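# Flip front cover, snap onto base, leave on conveyor

## Task

Rotate the front cover into its correct orientation, press it onto the base until it clicks in place, set the assembled unit down on the conveyor belt, and release it so neither gripper is holding anything at the end.

## Robot and tools

ROBOT AND FRAME. Two arms, left_arm and right_arm, each with six joints and a parallel gripper. All reported positions share one world frame: origin on the table surface midway between the arms, +x outward over the table, +z up, and left_arm sits on the +y side. The arm names say nothing about left or right in a picture. Each result prints, per arm, end_effector_position (metres) and end_effector_quat_wxyz; the position is the point between the finger pads, roughly 1 cm short of the tips, and may be off, more so when the arm is stretched. The fingers point along the gripper's +z axis and close along its y axis.

JOINT ORDER, used everywhere: waist, shoulder, elbow, wrist pitch, wrist yaw, wrist roll. Wrist roll is sign-flipped relative to the URDF in commands and results. Stated ranges (URDF signs) in rad: waist -2.618 to 3.054, shoulder 0.000 to 3.142, elbow 0.000 to 3.142, wrist pitch -1.571 to 1.571, wrist yaw -1.571 to 1.571, wrist roll -2.094 to 2.094. True ends may differ by up to 0.036 rad. Asking for more than 0.036 rad beyond a range refuses that action for both arms; if the first action of a call fails this, or any action is malformed, nothing in the call runs. A joint driven to its real end produces the line "joint sent to its limit"; absence of that line proves nothing.

ROW FORMAT. One row is 14 numbers, each between -1 and 1, always for both arms: left_arm's six joint values then its opening, then right_arm's six then its opening. Optionally 12 more numbers from 0 to 1 follow: stiffness multipliers for left_arm's six joints then right_arm's six; they persist until replaced. Joint values are scaled offsets, not poses: 1.0 equals 1.202 rad for waist, 1.258 shoulder, 1.238 elbow, 2.073 wrist pitch, 2.022 for both wrist yaw and wrist roll. Opening is absolute: +1 fully open (pad gap 0.094 m), -1 closed.

execute_actions(actions): a list of actions run in sequence; each action is a list of up to 15 rows, one row per 1/30 s control step, and an action always lasts 15 steps (0.5 s), the last row repeating if fewer are given. Joint offsets in every row are measured from the angles the arm had when that action began, not from the previous row; for the first action in a call, from the most recently reported angles. An empty list just returns state and images.

move(target, speed, blocking): target is one row as above, its offsets taken from the Joint positions in the latest result showing them. All joints travel synchronously, so the hand traces a curve; nothing avoids obstacles or the other arm. speed (0.01 to 2 rad/s, default 0.5) caps the joint with the longest way to go; paths take 0.5 to 10 s and are cut off at 10 s. Finger openings are applied at the start. Faster moves and targets set deeper past a contact hit and press harder. The result adds a move: line with the ending (done, off_target, moving, held, fault), limits=held or limits=none, and each arm's joint furthest from target. With blocking=false you get a result after 0.5 s while motion continues; other moves and execute_actions are refused until a result shows it ended, so use wait or stop.

wait(seconds): 0 to 10 s, arms keep their last command; returns early if a running move finishes. stop(): brakes a running move (needs room; fingers keep going). zoom_image(camera, region): camera is cam_high, cam_low, cam_left_wrist or cam_right_wrist; region [x0, y0, x1, y1] in pixels, top-left origin, at most 504 by 504. finished_scene(scene): pass the current scene number to end it irreversibly; its result reports success. Replying without a tool call ends everything.

MOTION DETAILS. Per control step each joint's target is held within a lead of its measured angle: 0.202 rad waist, 0.258 shoulder, 0.238 elbow, 0.573 wrist pitch, 0.522 wrist yaw and roll; and if targets would move the hand over 70 mm from where it is, they are scaled back. So big offsets can need several actions. The Joint targets line shows what joints are currently driven toward. With zero offsets an arm can droop; counter it by commanding back to the desired angles, then zeros, increasing the correction if it still falls short. "joint command not followed" means a clearance check altered joint targets; the rest of the row still ran.

GRIPPING. grip_measured is the finger opening on the command scale; Joint positions gives the gap in metres. Readings may be about 1 mm off per gripper. To hold something, command an opening below grip_measured: roughly 0.03 lower for a firm hold, less for a gentler one. Pads exert about 50 to 62 N; very thin parts (under ~2 mm) are gripped more weakly. Expect occasional tugs on held parts and shoves on loose ones.

OTHER RESULT LINES. Joint velocities (rad/s, plus gap in m/s); joint torques (total drive output, offset and noisy, not a clean load signal); FAULT lines. Motor heat builds while holding loads, even while you compose replies, since the simulation keeps running and arms keep the last command: MOTOR HOT from 75 °C, at 90 °C that arm halts for 10 s (OVER-TEMPERATURE FAULT), at 100 °C it goes limp and drops.

CAMERAS. Four 504x504 images per result in order cam_high, cam_low, cam_left_wrist, cam_right_wrist. Calibrations (pinhole plus radial distortion, K, T_world_to_cam) were supplied; cam_high sits near [0.615, -0.232, 0.982] looking down, cam_low near [0.206, 0.641, 0.160]; wrist camera poses follow their arm's joints. Expect a few degrees and millimetres of error.

AVOID. Knocking or placing anything off the table, arms colliding or pushing each other, dropping parts, slamming, hard impacts and heavy pressing. Prefer prompt, smooth, low-effort motion.

Each tool is called after "Emit:" by a JSON object that holds its "name" and its "arguments".

## Session

I'll start by looking at the current state of the scene.

Emit:
{"name": "execute_actions", "arguments": {"actions": []}}

Scene clock: 0.00 s.
left_arm: end_effector_position=(+0.1931, -0.1237, +0.2079) grip_measured=+1.000 end_effector_quat_wxyz=(+0.161, +0.951, +0.112, +0.239) | right_arm: end_effector_position=(+0.3858, -0.3952, +0.3487) grip_measured=+1.000 end_effector_quat_wxyz=(+0.293, +0.377, +0.783, +0.399)
Joint names: [waist, shoulder, elbow, wrist pitch, wrist yaw, wrist roll]
Joint positions: left_arm=[-1.368  1.852  1.802 -1.071 -0.387 -1.768  0.094] | right_arm=[-0.658  1.674  1.939 -1.401 -0.974 -0.327  0.094]
Joint velocities: left_arm=[-0.027 -0.012  0.007 -0.081 -0.051  0.051  0.   ] | right_arm=[-0.002  0.012 -0.012  0.022  0.037  0.007  0.   ]
Joint torques (N m, as the arm reports them, + toward a larger Joint positions number): no reading
Motor temperatures (°C, as the motors report them): left_arm=[24 25 22 25 24 23] | right_arm=[25 23 23 23 25 23]
Joint targets: left_arm=[-1.368 1.842 1.812 -1.073 -0.386 -1.763] | right_arm=[-0.658 1.660 1.950 -1.394 -0.988 -0.319]
Joint stiffness scale: left_arm=[1. 1. 1. 1. 1. 1.] | right_arm=[1. 1. 1. 1. 1. 1.]

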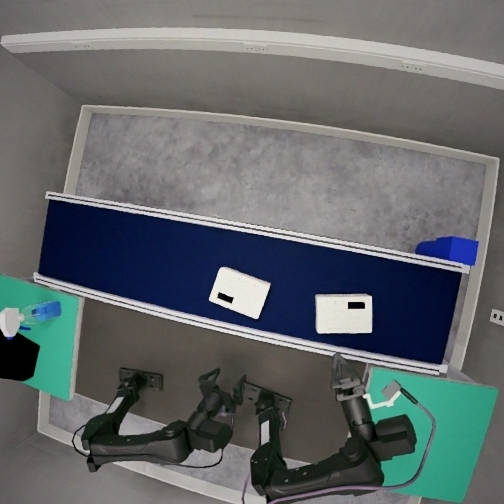

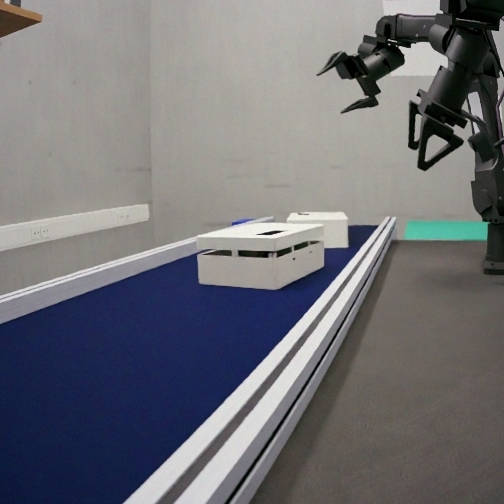

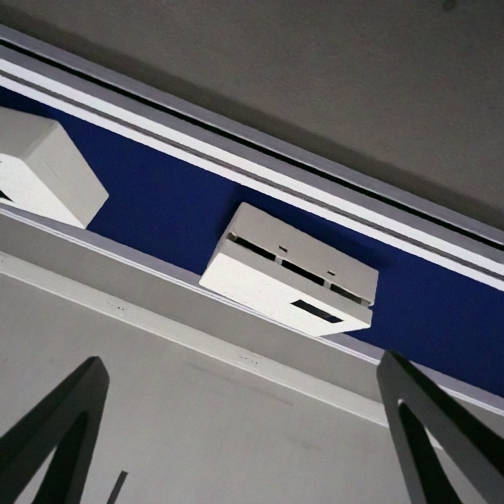

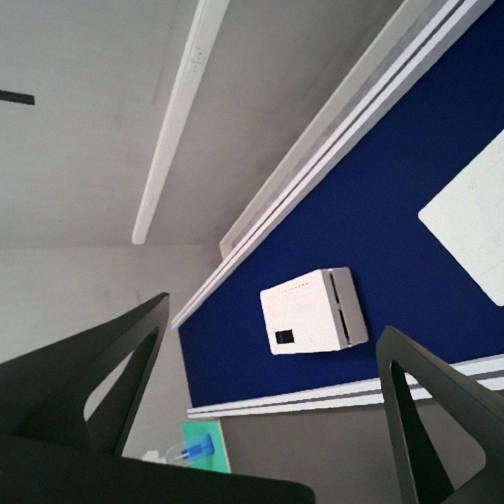

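Emit:
{"name": "zoom_image", "arguments": {"camera": "cam_high", "region": [190, 250, 400, 350]}}

Emit:
{"name": "zoom_image", "arguments": {"camera": "cam_low", "region": [170, 190, 370, 310]}}

Emit:
{"name": "zoom_image", "arguments": {"camera": "cam_left_wrist", "region": [180, 180, 400, 360]}}

Emit:
{"name": "zoom_image", "arguments": {"camera": "cam_right_wrist", "region": [240, 120, 504, 380]}}

Region (190, 250, 400, 350) of cam_high's 504x504 image, scaled by 2.400, with more detail than that image has; it fills the top 240 rows of this view, and the rest is white.

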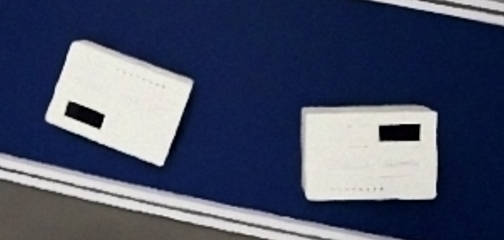

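Region (170, 190, 370, 310) of cam_low's 504x504 image, scaled by 2.520, with more detail than that image has; it fills the top 302 rows of this view, and the rest is white.

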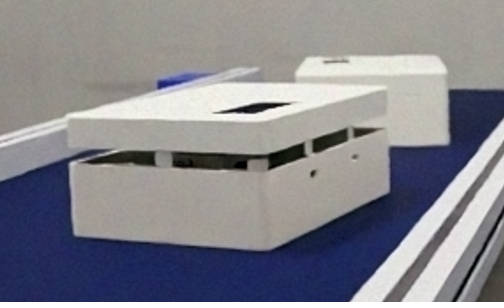

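Region (180, 180, 400, 360) of cam_left_wrist's 504x504 image, scaled by 2.291, with more detail than that image has; it fills the top 412 rows of this view, and the rest is white.

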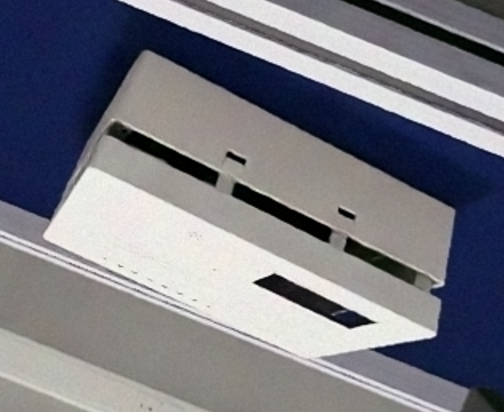

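Region (240, 120, 504, 380) of cam_right_wrist's 504x504 image, scaled by 1.909, with more detail than that image has; it fills the top 496 rows of this view, and the rest is white.

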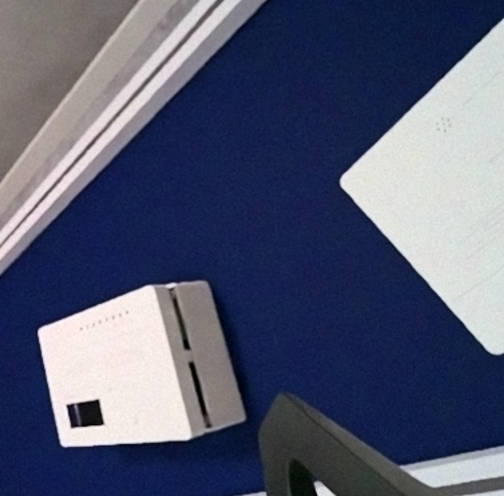

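Emit:
{"name": "zoom_image", "arguments": {"camera": "cam_high", "region": [60, 330, 460, 504]}}

Region (60, 330, 460, 504) of cam_high's 504x504 image, scaled by 1.260, with more detail than that image has; it fills the top 219 rows of this view, and the rest is white.

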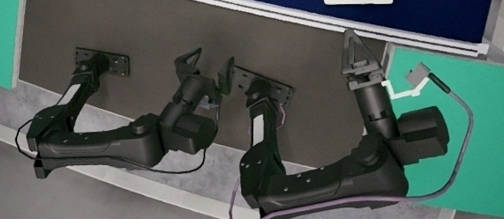

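Emit:
{"name": "zoom_image", "arguments": {"camera": "cam_high", "region": [100, 350, 200, 420]}}

Emit:
{"name": "zoom_image", "arguments": {"camera": "cam_high", "region": [220, 365, 320, 435]}}

Region (100, 350, 200, 420) of cam_high's 504x504 image, scaled by 5.040, with more detail than that image has; it fills the top 353 rows of this view, and the rest is white.

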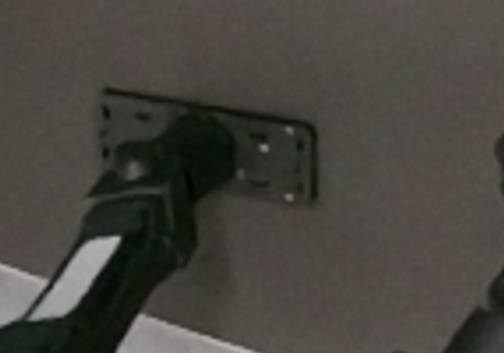

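Region (220, 365, 320, 435) of cam_high's 504x504 image, scaled by 5.040, with more detail than that image has; it fills the top 353 rows of this view, and the rest is white.

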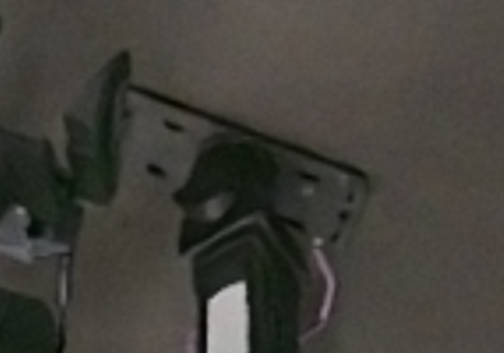

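Emit:
{"name": "zoom_image", "arguments": {"camera": "cam_high", "region": [200, 255, 284, 330]}}

Emit:
{"name": "zoom_image", "arguments": {"camera": "cam_high", "region": [305, 280, 389, 345]}}

Region (200, 255, 284, 330) of cam_high's 504x504 image, scaled by 6.000, with more detail than that image has; it fills the top 450 rows of this view, and the rest is white.

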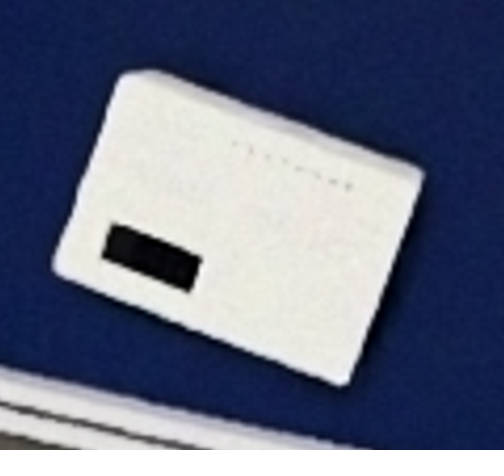

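Region (305, 280, 389, 345) of cam_high's 504x504 image, scaled by 6.000, with more detail than that image has; it fills the top 390 rows of this view, and the rest is white.

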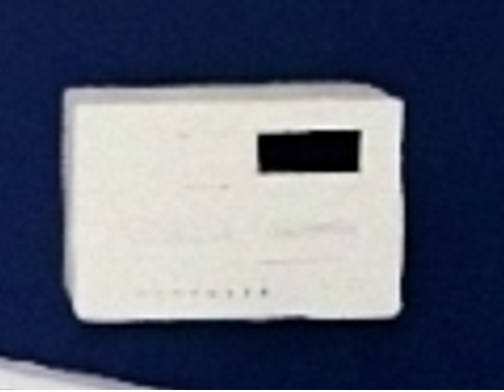

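Emit:
{"name": "zoom_image", "arguments": {"camera": "cam_low", "region": [190, 205, 340, 300]}}

Region (190, 205, 340, 300) of cam_low's 504x504 image, scaled by 3.360, with more detail than that image has; it fills the top 319 rows of this view, and the rest is white.

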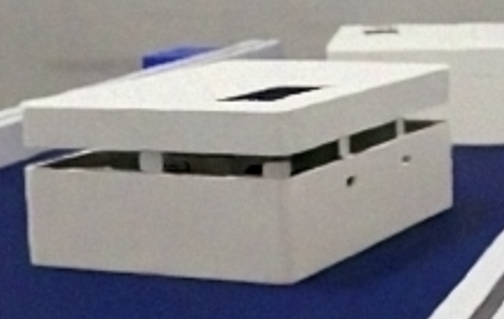

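Emit:
{"name": "zoom_image", "arguments": {"camera": "cam_low", "region": [300, 10, 504, 190]}}

Region (300, 10, 504, 190) of cam_low's 504x504 image, scaled by 2.471, with more detail than that image has; it fills the top 445 rows of this view, and the rest is white.

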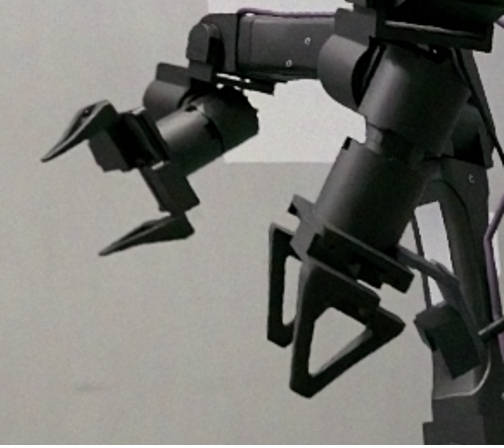

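Emit:
{"name": "move", "arguments": {"target": [1.0, -0.008, 0.008, -0.001, 0.0, 0.002, 1.0, 1.0, 0.314, 0.152, -0.072, 0.482, 0.615, 1.0], "speed": 0.7}}

Scene clock: 122.63 s.
left_arm: end_effector_position=(+0.4247, +0.3306, +0.2080) grip_measured=+1.000 end_effector_quat_wxyz=(-0.004, +0.719, +0.633, +0.288) | right_arm: end_effector_position=(+0.4126, -0.0942, +0.1642) grip_measured=+1.000 end_effector_quat_wxyz=(+0.021, -0.611, +0.791, -0.004)
Joint names: [waist, shoulder, elbow, wrist pitch, wrist yaw, wrist roll]
Joint positions: left_arm=[-0.158  1.852  1.802 -1.071 -0.388 -1.768  0.094] | right_arm=[ 0.55   2.075  2.086 -1.538 -0.002  0.911  0.094]
Joint velocities: left_arm=[ 0.012 -0.007  0.007  0.022  0.007 -0.066  0.   ] | right_arm=[-0.007  0.007 -0.012  0.051  0.066 -0.007  0.   ]
Joint torques (N m, as the arm reports them, + toward a larger Joint positions number): left_arm=[-0.55 -9.53  8.98  1.36 -0.22  0.06] | right_arm=[ -0.61 -10.44   9.07   0.12   0.02   0.1 ]
Motor temperatures (°C, as the motors report them): left_arm=[24 33 26 28 24 24] | right_arm=[25 30 27 25 26 23]
Joint targets: left_arm=[-0.166 1.842 1.812 -1.073 -0.387 -1.764] | right_arm=[0.543 2.069 2.127 -1.551 0.000 0.917]
Joint stiffness scale: left_arm=[1. 1. 1. 1. 1. 1.] | right_arm=[1. 1. 1. 1. 1. 1.]
move: off_target (right_arm); limits=none; left_arm: farthest joint: the shoulder, 0.010 radians from its target (0.010 radians at the start); right_arm: farthest joint: the elbow, 0.041 radians from its target (0.188 radians at the start)
camera_calibration (this result's frames):
cam_left_wrist: T_world_to_cam=[[-0.925871, 0.171183, -0.336837, 0.404181], [-0.204489, 0.522615, 0.827682, -0.209972], [0.317721, 0.835207, -0.448869, -0.225849], [0, 0, 0, 1]] pos_world=[0.403039, 0.229176, 0.208557]
cam_right_wrist: T_world_to_cam=[[0.99458, -0.10095, -0.0248951, -0.408114], [-0.0777384, -0.880987, 0.466711, -0.0929921], [-0.0690469, -0.462246, -0.884059, 0.248589], [0, 0, 0, 1]] pos_world=[0.415837, -0.00821494, 0.253007]

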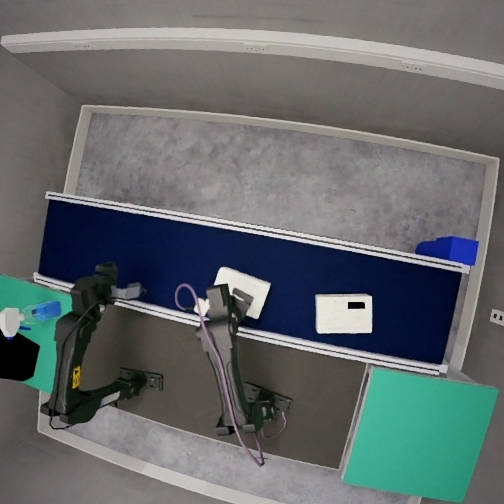

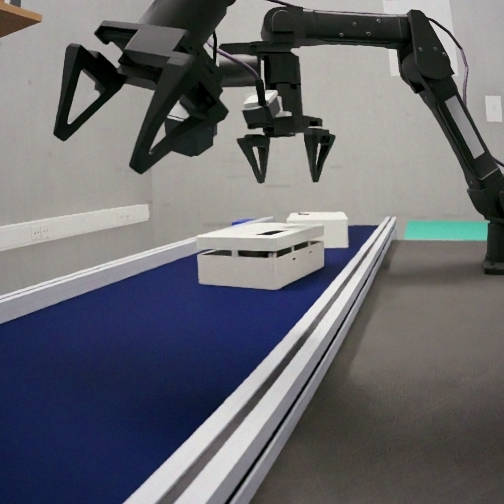

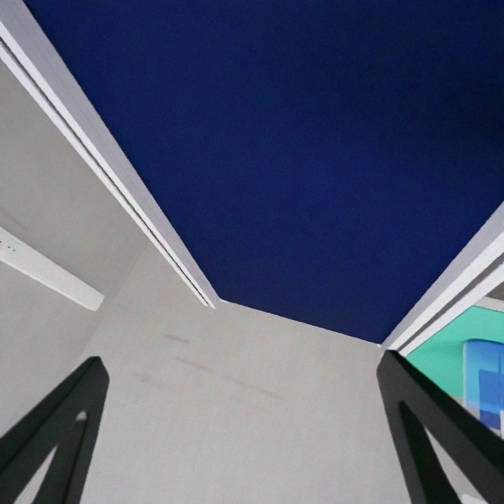

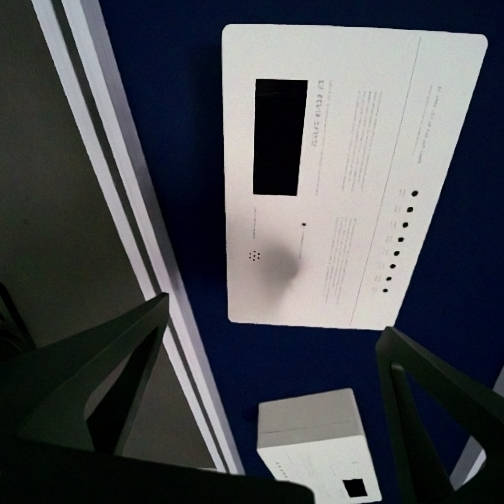

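Emit:
{"name": "zoom_image", "arguments": {"camera": "cam_right_wrist", "region": [210, 10, 350, 210]}}

Emit:
{"name": "zoom_image", "arguments": {"camera": "cam_right_wrist", "region": [210, 180, 420, 350]}}

Emit:
{"name": "zoom_image", "arguments": {"camera": "cam_right_wrist", "region": [380, 10, 504, 130]}}

Region (210, 10, 350, 210) of cam_right_wrist's 504x504 image, scaled by 2.520, with more detail than that image has; it fills the left 353 columns of this view, and the rest is white.

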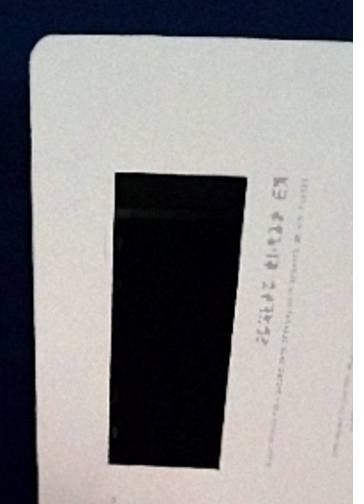

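Region (210, 180, 420, 350) of cam_right_wrist's 504x504 image, scaled by 2.400, with more detail than that image has; it fills the top 408 rows of this view, and the rest is white.

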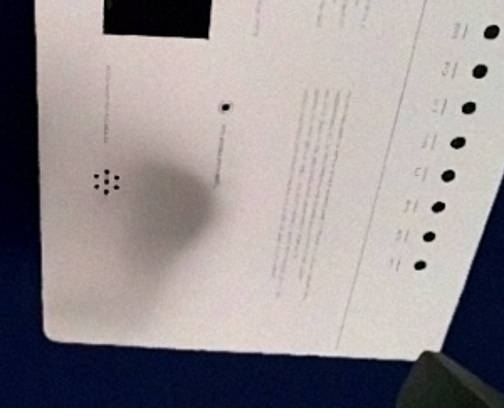

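Region (380, 10, 504, 130) of cam_right_wrist's 504x504 image, scaled by 4.065, with more detail than that image has; it fills the top 488 rows of this view, and the rest is white.

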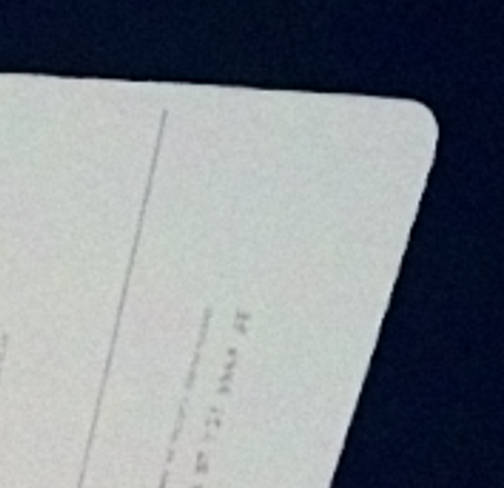

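Emit:
{"name": "zoom_image", "arguments": {"camera": "cam_low", "region": [230, 120, 350, 260]}}

Region (230, 120, 350, 260) of cam_low's 504x504 image, scaled by 3.600, with more detail than that image has; it fills the left 432 columns of this view, and the rest is white.

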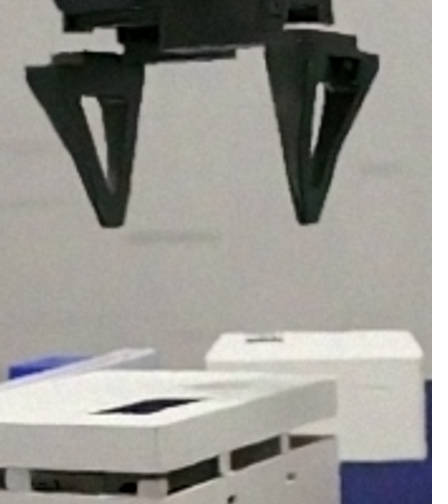

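Emit:
{"name": "move", "arguments": {"target": [-0.0067, -0.008, 0.008, -0.001, 0.0005, 0.002, 1.0, 0.1123, 0.0704, -0.0086, 0.041, 0.001, -0.006, -0.1], "speed": 0.3}}

Scene clock: 243.60 s.
left_arm: end_effector_position=(+0.4247, +0.3306, +0.2080) grip_measured=+1.000 end_effector_quat_wxyz=(-0.004, +0.719, +0.633, +0.288) | right_arm: end_effector_position=(+0.4052, -0.0353, +0.1261) grip_measured=-0.098 end_effector_quat_wxyz=(-0.008, +0.662, -0.750, +0.002)
Joint names: [waist, shoulder, elbow, wrist pitch, wrist yaw, wrist roll]
Joint positions: left_arm=[-0.158  1.852  1.802 -1.071 -0.388 -1.768  0.094] | right_arm=[ 0.687  2.174  2.086 -1.467  0.002  0.904  0.042]
Joint velocities: left_arm=[-0.022 -0.012 -0.002 -0.022  0.007 -0.022  0.   ] | right_arm=[-0.012  0.017 -0.007 -0.095 -0.037  0.037 -0.001]
Joint torques (N m, as the arm reports them, + toward a larger Joint positions number): left_arm=[-0.69 -9.42  9.04  1.38 -0.22  0.06] | right_arm=[ -0.12 -11.46   5.     0.33  -0.01  -0.03]
Motor temperatures (°C, as the motors report them): left_arm=[24 35 27 29 24 24] | right_arm=[25 38 31 24 25 23]
Joint targets: left_arm=[-0.166 1.842 1.812 -1.073 -0.387 -1.764] | right_arm=[0.685 2.164 2.076 -1.453 0.000 0.899]
Joint stiffness scale: left_arm=[1. 1. 1. 1. 1. 1.] | right_arm=[1. 1. 1. 1. 1. 1.]
move: done; limits=none; left_arm: farthest joint: the shoulder, 0.010 radians from its target (0.010 radians at the start); right_arm: farthest joint: the wrist pitch, 0.014 radians from its target (0.085 radians at the start)
camera_calibration (this result's frames):
cam_left_wrist: T_world_to_cam=[[-0.925871, 0.171183, -0.336837, 0.404181], [-0.204489, 0.522615, 0.827682, -0.209972], [0.317721, 0.835207, -0.448869, -0.225849], [0, 0, 0, 1]] pos_world=[0.403039, 0.229176, 0.208557]
cam_right_wrist: T_world_to_cam=[[0.998524, 0.0282049, -0.0464253, -0.390051], [0.0470797, -0.875676, 0.480598, -0.0760132], [-0.0270983, -0.482074, -0.875711, 0.222812], [0, 0, 0, 1]] pos_world=[0.399092, 0.0518503, 0.213543]

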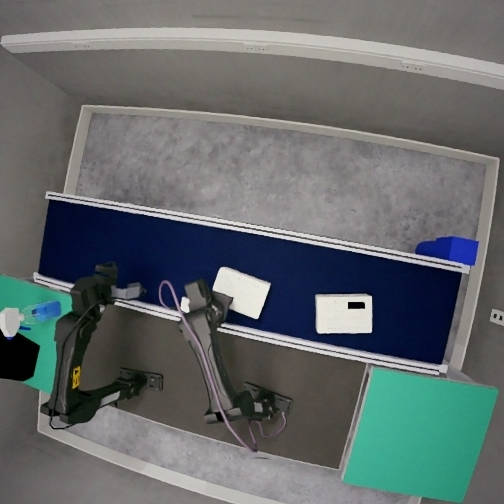

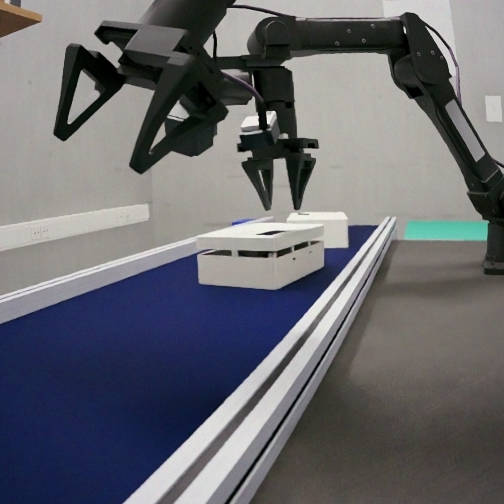

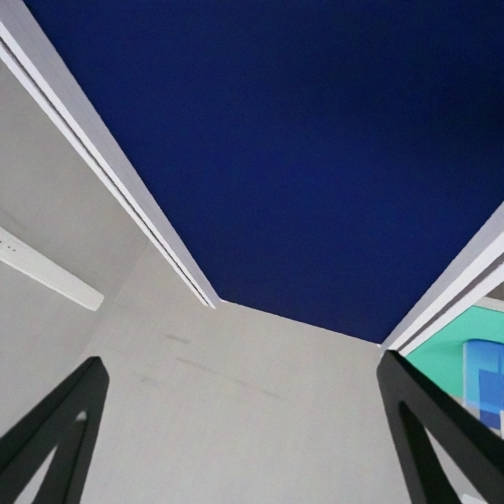

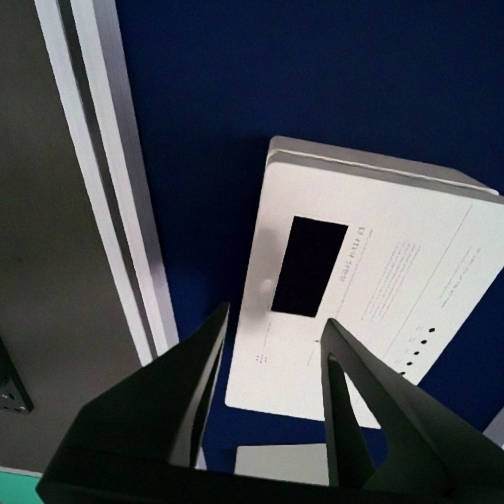

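Emit:
{"name": "move", "arguments": {"target": [-0.0067, -0.008, 0.008, -0.001, 0.0005, 0.002, 1.0, 0.0075, -0.008, -0.0922, 0.0426, -0.001, -0.005, -0.1], "speed": 0.2}}

Scene clock: 359.17 s.
left_arm: end_effector_position=(+0.4247, +0.3306, +0.2080) grip_measured=+1.000 end_effector_quat_wxyz=(-0.004, +0.719, +0.633, +0.288) | right_arm: end_effector_position=(+0.4019, -0.0373, +0.1006) grip_measured=-0.098 end_effector_quat_wxyz=(+0.005, +0.660, -0.752, +0.000)
Joint names: [waist, shoulder, elbow, wrist pitch, wrist yaw, wrist roll]
Joint positions: left_arm=[-0.158  1.852  1.802 -1.071 -0.388 -1.768  0.094] | right_arm=[ 0.687  2.174  1.985 -1.391  0.002  0.899  0.042]
Joint velocities: left_arm=[-0.007  0.007  0.002 -0.081  0.125  0.037  0.   ] | right_arm=[-0.002 -0.007 -0.012 -0.022  0.051  0.066 -0.001]
Joint torques (N m, as the arm reports them, + toward a larger Joint positions number): left_arm=[-0.62 -9.49  9.06  1.37 -0.23  0.06] | right_arm=[  0.79 -11.48   4.92   0.29  -0.01  -0.04]
Motor temperatures (°C, as the motors report them): left_arm=[24 36 28 29 25 24] | right_arm=[25 44 28 24 25 23]
Joint targets: left_arm=[-0.166 1.842 1.812 -1.073 -0.387 -1.764] | right_arm=[0.696 2.164 1.972 -1.378 -0.000 0.894]
Joint stiffness scale: left_arm=[1. 1. 1. 1. 1. 1.] | right_arm=[1. 1. 1. 1. 1. 1.]
move: done; limits=none; left_arm: farthest joint: the shoulder, 0.010 radians from its target (0.010 radians at the start); right_arm: farthest joint: the elbow, 0.013 radians from its target (0.114 radians at the start)
camera_calibration (this result's frames):
cam_left_wrist: T_world_to_cam=[[-0.925871, 0.171183, -0.336837, 0.404181], [-0.204489, 0.522615, 0.827682, -0.209972], [0.317721, 0.835207, -0.448869, -0.225849], [0, 0, 0, 1]] pos_world=[0.403039, 0.229176, 0.208557]
cam_right_wrist: T_world_to_cam=[[0.997376, 0.0221039, -0.0689405, -0.385393], [0.0532176, -0.869452, 0.491143, -0.0686486], [-0.0490842, -0.493523, -0.868346, 0.207132], [0, 0, 0, 1]] pos_world=[0.398202, 0.0510563, 0.187009]

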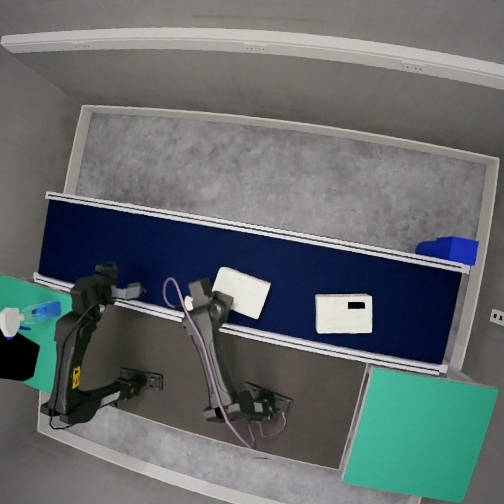

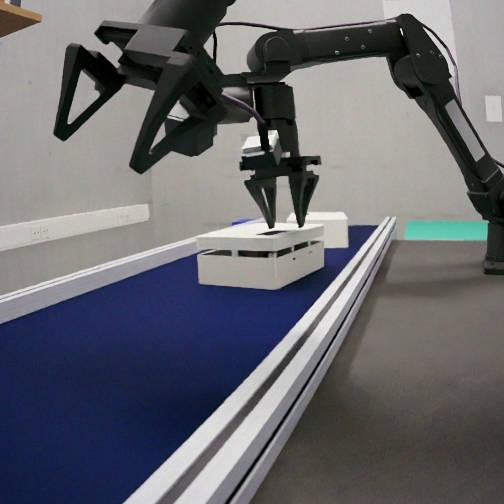

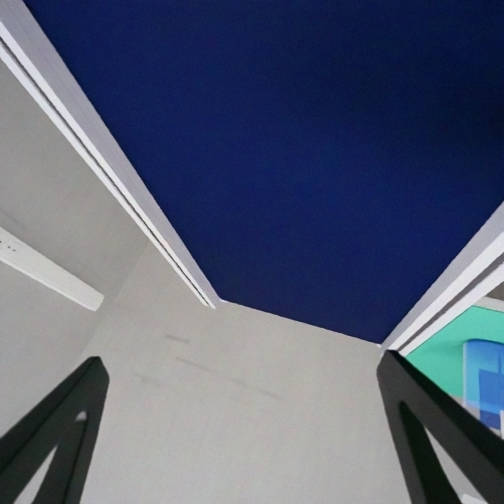

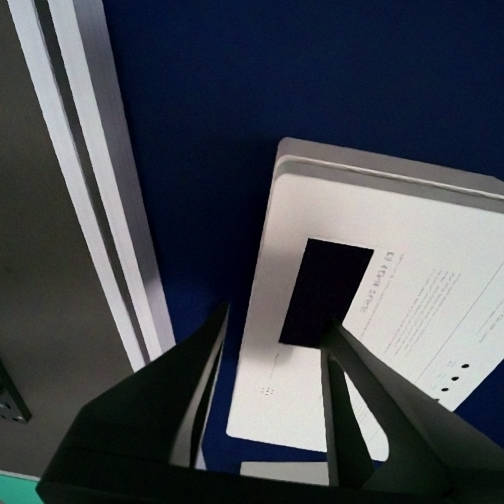

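Emit:
{"name": "zoom_image", "arguments": {"camera": "cam_right_wrist", "region": [190, 200, 410, 400]}}

Emit:
{"name": "zoom_image", "arguments": {"camera": "cam_low", "region": [220, 170, 360, 300]}}

Region (190, 200, 410, 400) of cam_right_wrist's 504x504 image, scaled by 2.291, with more detail than that image has; it fills the top 458 rows of this view, and the rest is white.

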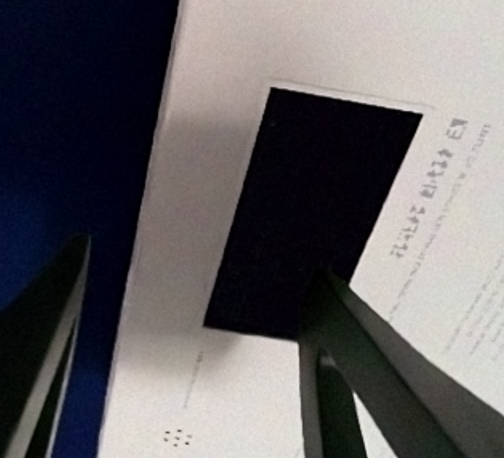

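Region (220, 170, 360, 300) of cam_low's 504x504 image, scaled by 3.600, with more detail than that image has; it fills the top 468 rows of this view, and the rest is white.

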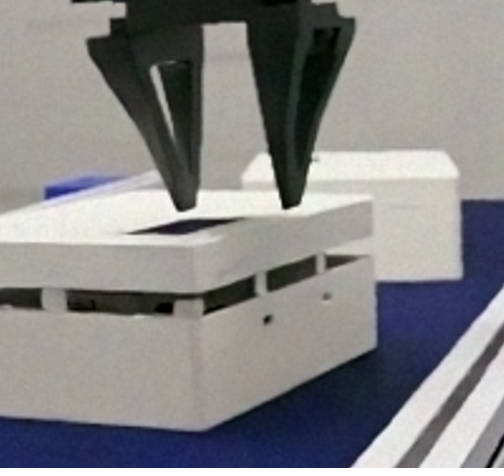

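Emit:
{"name": "move", "arguments": {"target": [-0.0067, -0.008, 0.008, -0.001, 0.0005, 0.002, 1.0, -0.001, -0.0548, -0.0585, 0.0246, -0.001, -0.0025, -0.1], "speed": 0.1}}

Scene clock: 427.90 s.
left_arm: end_effector_position=(+0.4247, +0.3306, +0.2080) grip_measured=+1.000 end_effector_quat_wxyz=(-0.004, +0.719, +0.633, +0.288) | right_arm: end_effector_position=(+0.3990, -0.0390, +0.1011) grip_measured=-0.098 end_effector_quat_wxyz=(-0.004, +0.660, -0.752, +0.002)
Joint names: [waist, shoulder, elbow, wrist pitch, wrist yaw, wrist roll]
Joint positions: left_arm=[-0.158  1.852  1.802 -1.071 -0.388 -1.768  0.094] | right_arm=[ 0.687  2.137  1.928 -1.353  0.002  0.899  0.042]
Joint velocities: left_arm=[ 0.017  0.012 -0.007 -0.007 -0.051  0.051  0.   ] | right_arm=[-0.007 -0.002  0.012 -0.007 -0.007 -0.022 -0.   ]
Joint torques (N m, as the arm reports them, + toward a larger Joint positions number): left_arm=[-0.76 -9.46  9.1   1.37 -0.25  0.06] | right_arm=[ -0.13 -12.89   4.72   0.34  -0.02  -0.04]
Motor temperatures (°C, as the motors report them): left_arm=[24 37 29 29 25 24] | right_arm=[25 46 28 24 25 23]
Joint targets: left_arm=[-0.166 1.842 1.812 -1.073 -0.387 -1.764] | right_arm=[0.685 2.105 1.913 -1.340 -0.000 0.894]
Joint stiffness scale: left_arm=[1. 1. 1. 1. 1. 1.] | right_arm=[1. 1. 1. 1. 1. 1.]
move: off_target (right_arm); limits=none; left_arm: farthest joint: the shoulder, 0.010 radians from its target (0.010 radians at the start); right_arm: farthest joint: the shoulder, 0.032 radians from its target (0.069 radians at the start)
camera_calibration (this result's frames):
cam_left_wrist: T_world_to_cam=[[-0.925871, 0.171183, -0.336837, 0.404181], [-0.204489, 0.522615, 0.827682, -0.209972], [0.317721, 0.835207, -0.448869, -0.225849], [0, 0, 0, 1]] pos_world=[0.403039, 0.229176, 0.208557]
cam_right_wrist: T_world_to_cam=[[0.998333, 0.0226803, -0.0530769, -0.384387], [0.0455722, -0.874057, 0.483682, -0.0666267], [-0.0354221, -0.485294, -0.873633, 0.201949], [0, 0, 0, 1]] pos_world=[0.393936, 0.0484869, 0.188253]

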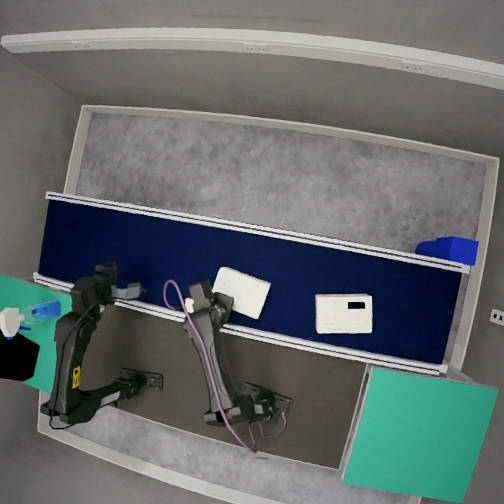

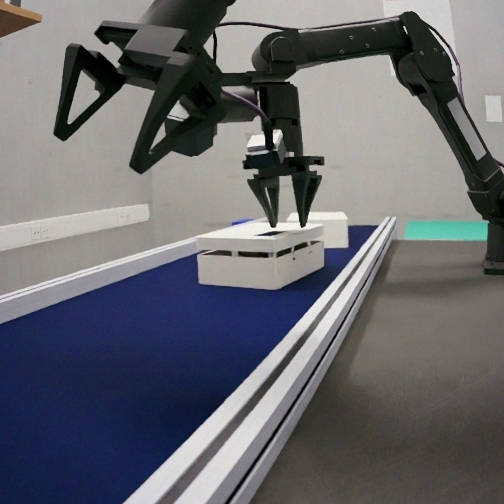

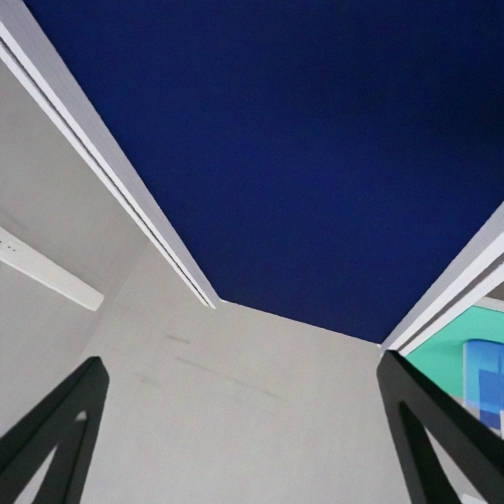

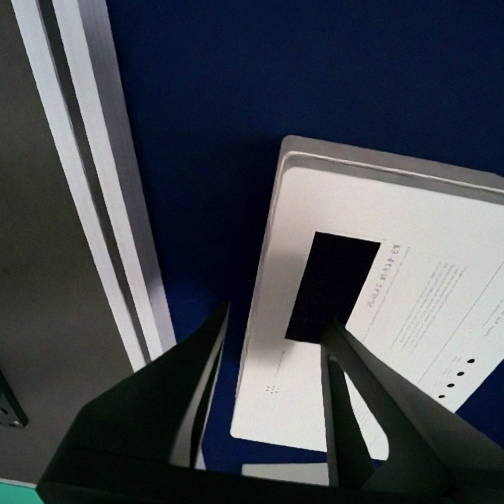

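Emit:
{"name": "zoom_image", "arguments": {"camera": "cam_right_wrist", "region": [190, 200, 410, 400]}}

Region (190, 200, 410, 400) of cam_right_wrist's 504x504 image, scaled by 2.291, with more detail than that image has; it fills the top 458 rows of this view, and the rest is white.

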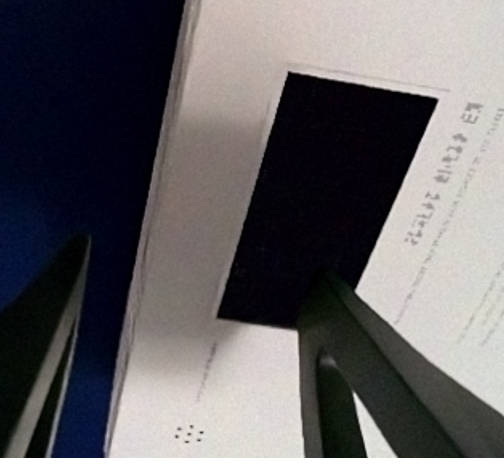

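Emit:
{"name": "move", "arguments": {"target": [-0.0067, -0.008, 0.008, -0.001, 0.0005, 0.002, 1.0, -0.0017, -0.0151, -0.0985, 0.0577, -0.001, -0.0025, -0.1], "speed": 0.1}}

Scene clock: 452.17 s.
left_arm: end_effector_position=(+0.4247, +0.3306, +0.2080) grip_measured=+1.000 end_effector_quat_wxyz=(-0.004, +0.719, +0.633, +0.288) | right_arm: end_effector_position=(+0.3972, -0.0402, +0.0903) grip_measured=-0.098 end_effector_quat_wxyz=(-0.012, +0.659, -0.752, +0.003)
Joint names: [waist, shoulder, elbow, wrist pitch, wrist yaw, wrist roll]
Joint positions: left_arm=[-0.158  1.852  1.802 -1.071 -0.388 -1.768  0.094] | right_arm=[ 0.687  2.109  1.843 -1.279  0.002  0.897  0.042]
Joint velocities: left_arm=[-0.002 -0.027 -0.012  0.007 -0.051  0.095  0.   ] | right_arm=[-0.007  0.002 -0.007  0.037  0.007  0.007 -0.   ]
Joint torques (N m, as the arm reports them, + toward a larger Joint positions number): left_arm=[-0.73 -9.52  9.15  1.35 -0.22  0.05] | right_arm=[-0.22 -9.69  3.07  0.66 -0.03 -0.02]
Motor temperatures (°C, as the motors report them): left_arm=[24 37 29 29 25 24] | right_arm=[25 49 28 24 25 23]
Joint targets: left_arm=[-0.166 1.842 1.812 -1.073 -0.387 -1.764] | right_arm=[0.685 2.118 1.806 -1.234 -0.001 0.894]
Joint stiffness scale: left_arm=[1. 1. 1. 1. 1. 1.] | right_arm=[1. 1. 1. 1. 1. 1.]
move: off_target (right_arm); limits=none; left_arm: farthest joint: the shoulder, 0.010 radians from its target (0.010 radians at the start); right_arm: farthest joint: the wrist pitch, 0.046 radians from its target (0.120 radians at the start)
camera_calibration (this result's frames):
cam_left_wrist: T_world_to_cam=[[-0.925871, 0.171183, -0.336837, 0.404181], [-0.204489, 0.522615, 0.827682, -0.209972], [0.317721, 0.835207, -0.448869, -0.225849], [0, 0, 0, 1]] pos_world=[0.403039, 0.229176, 0.208557]
cam_right_wrist: T_world_to_cam=[[0.999007, 0.0218751, -0.0388152, -0.384752], [0.0377765, -0.877773, 0.477585, -0.0589166], [-0.0236237, -0.478577, -0.877728, 0.187849], [0, 0, 0, 1]] pos_world=[0.391033, 0.0466013, 0.178083]

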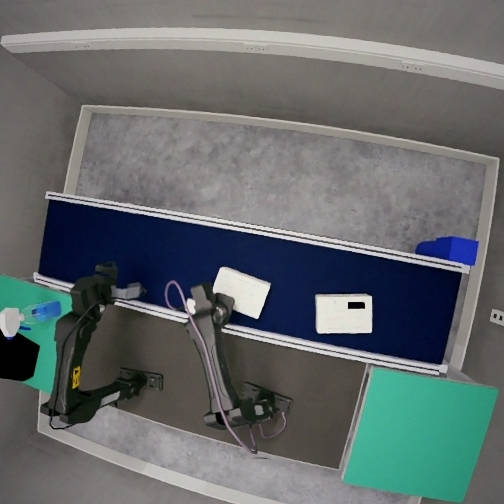

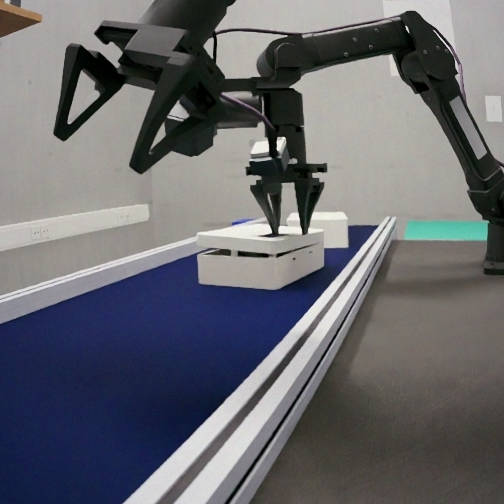

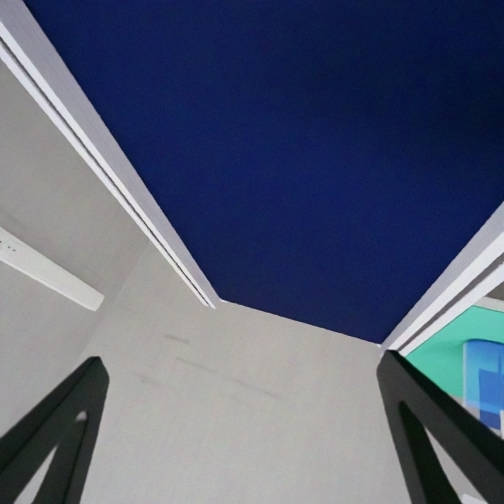

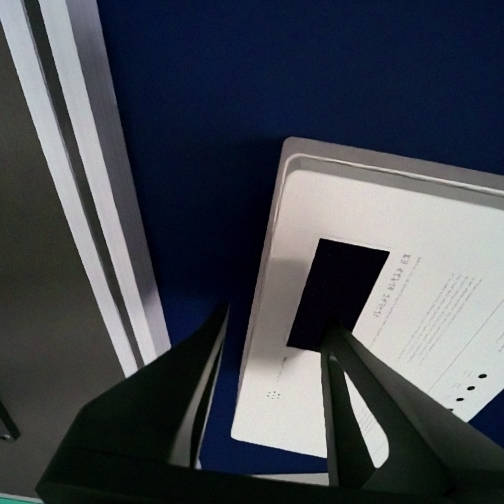

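Emit:
{"name": "zoom_image", "arguments": {"camera": "cam_low", "region": [190, 170, 350, 300]}}

Emit:
{"name": "zoom_image", "arguments": {"camera": "cam_right_wrist", "region": [190, 200, 410, 400]}}

Region (190, 170, 350, 300) of cam_low's 504x504 image, scaled by 3.150, with more detail than that image has; it fills the top 410 rows of this view, and the rest is white.

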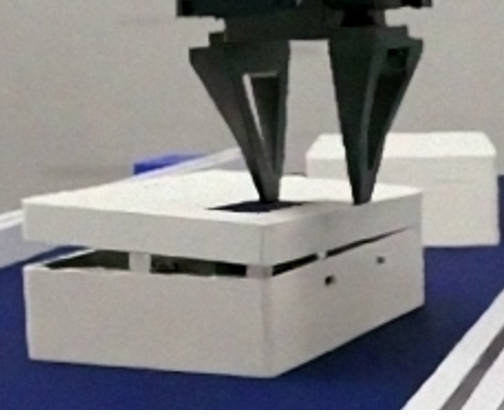

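Region (190, 200, 410, 400) of cam_right_wrist's 504x504 image, scaled by 2.291, with more detail than that image has; it fills the top 458 rows of this view, and the rest is white.

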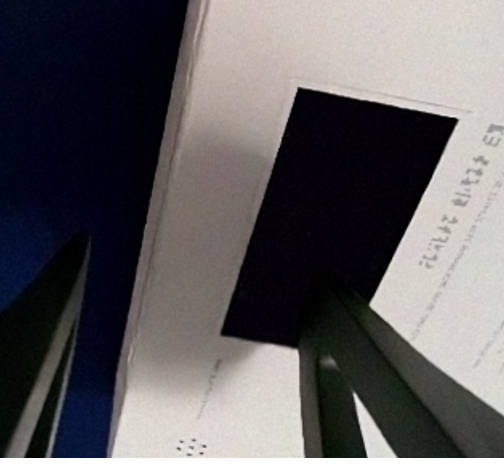

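Emit:
{"name": "zoom_image", "arguments": {"camera": "cam_low", "region": [300, 200, 504, 340]}}

Region (300, 200, 504, 340) of cam_low's 504x504 image, scaled by 2.471, with more detail than that image has; it fills the top 346 rows of this view, and the rest is white.

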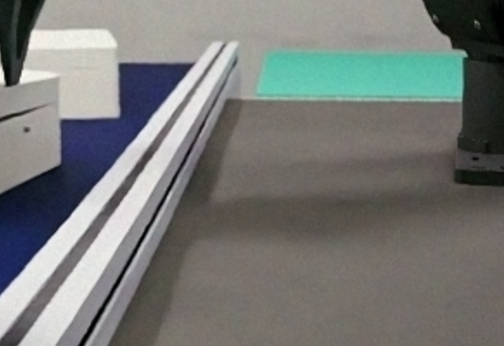

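Emit:
{"name": "execute_actions", "arguments": {"actions": []}}

Scene clock: 572.17 s.
left_arm: end_effector_position=(+0.4247, +0.3306, +0.2080) grip_measured=+1.000 end_effector_quat_wxyz=(-0.004, +0.719, +0.633, +0.288) | right_arm: end_effector_position=(+0.3972, -0.0402, +0.0903) grip_measured=-0.098 end_effector_quat_wxyz=(-0.012, +0.659, -0.752, +0.003)
Joint names: [waist, shoulder, elbow, wrist pitch, wrist yaw, wrist roll]
Joint positions: left_arm=[-0.158  1.852  1.802 -1.071 -0.388 -1.768  0.094] | right_arm=[ 0.687  2.109  1.843 -1.279  0.002  0.897  0.042]
Joint velocities: left_arm=[-0.022 -0.012  0.017  0.037 -0.095  0.022  0.   ] | right_arm=[-0.007  0.002  0.002  0.022 -0.037  0.051 -0.   ]
Joint torques (N m, as the arm reports them, + toward a larger Joint positions number): left_arm=[-0.72 -9.47  9.16  1.37 -0.23  0.07] | right_arm=[-0.21 -9.71  3.09  0.67 -0.03 -0.02]
Motor temperatures (°C, as the motors report them): left_arm=[24 39 29 29 25 24] | right_arm=[25 45 27 24 25 23]
Joint targets: left_arm=[-0.166 1.842 1.812 -1.073 -0.387 -1.764] | right_arm=[0.685 2.118 1.806 -1.234 -0.001 0.894]
Joint stiffness scale: left_arm=[1. 1. 1. 1. 1. 1.] | right_arm=[1. 1. 1. 1. 1. 1.]
camera_calibration (this result's frames):
cam_left_wrist: T_world_to_cam=[[-0.925871, 0.171183, -0.336837, 0.404181], [-0.204489, 0.522615, 0.827682, -0.209972], [0.317721, 0.835207, -0.448869, -0.225849], [0, 0, 0, 1]] pos_world=[0.403039, 0.229176, 0.208557]
cam_right_wrist: T_world_to_cam=[[0.999007, 0.0218751, -0.0388152, -0.384752], [0.0377765, -0.877773, 0.477585, -0.0589166], [-0.0236237, -0.478577, -0.877728, 0.187849], [0, 0, 0, 1]] pos_world=[0.391033, 0.0466013, 0.178083]

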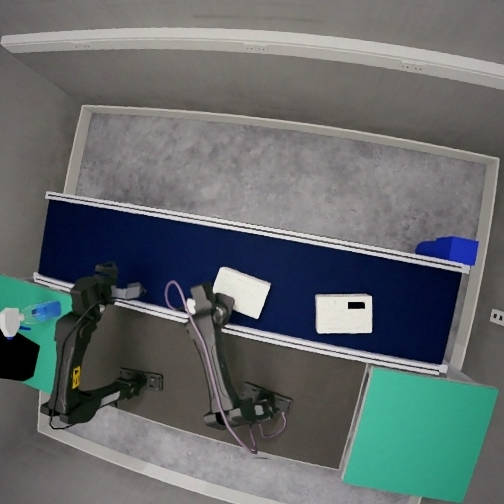

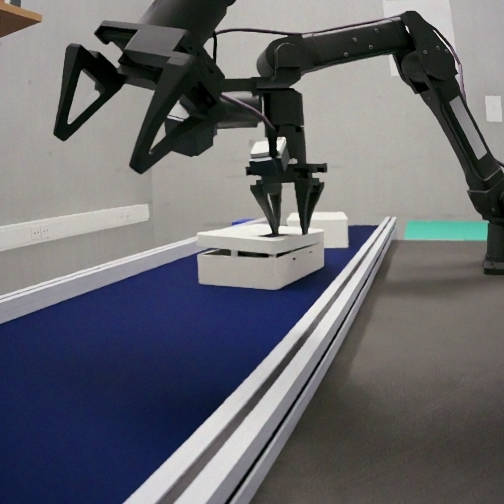

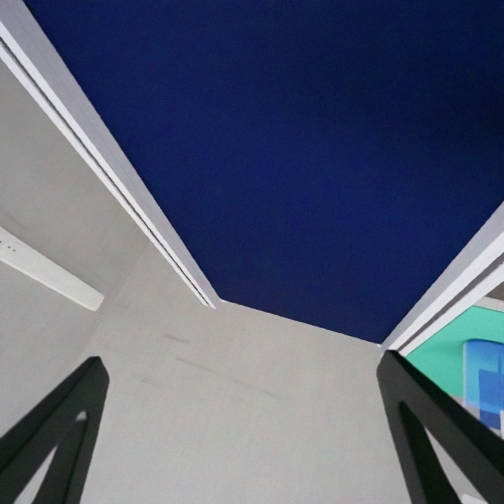

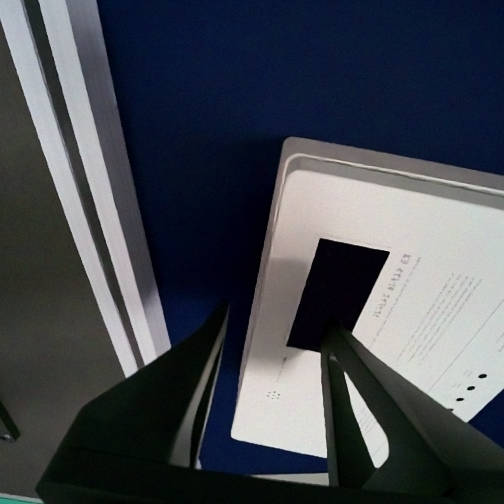

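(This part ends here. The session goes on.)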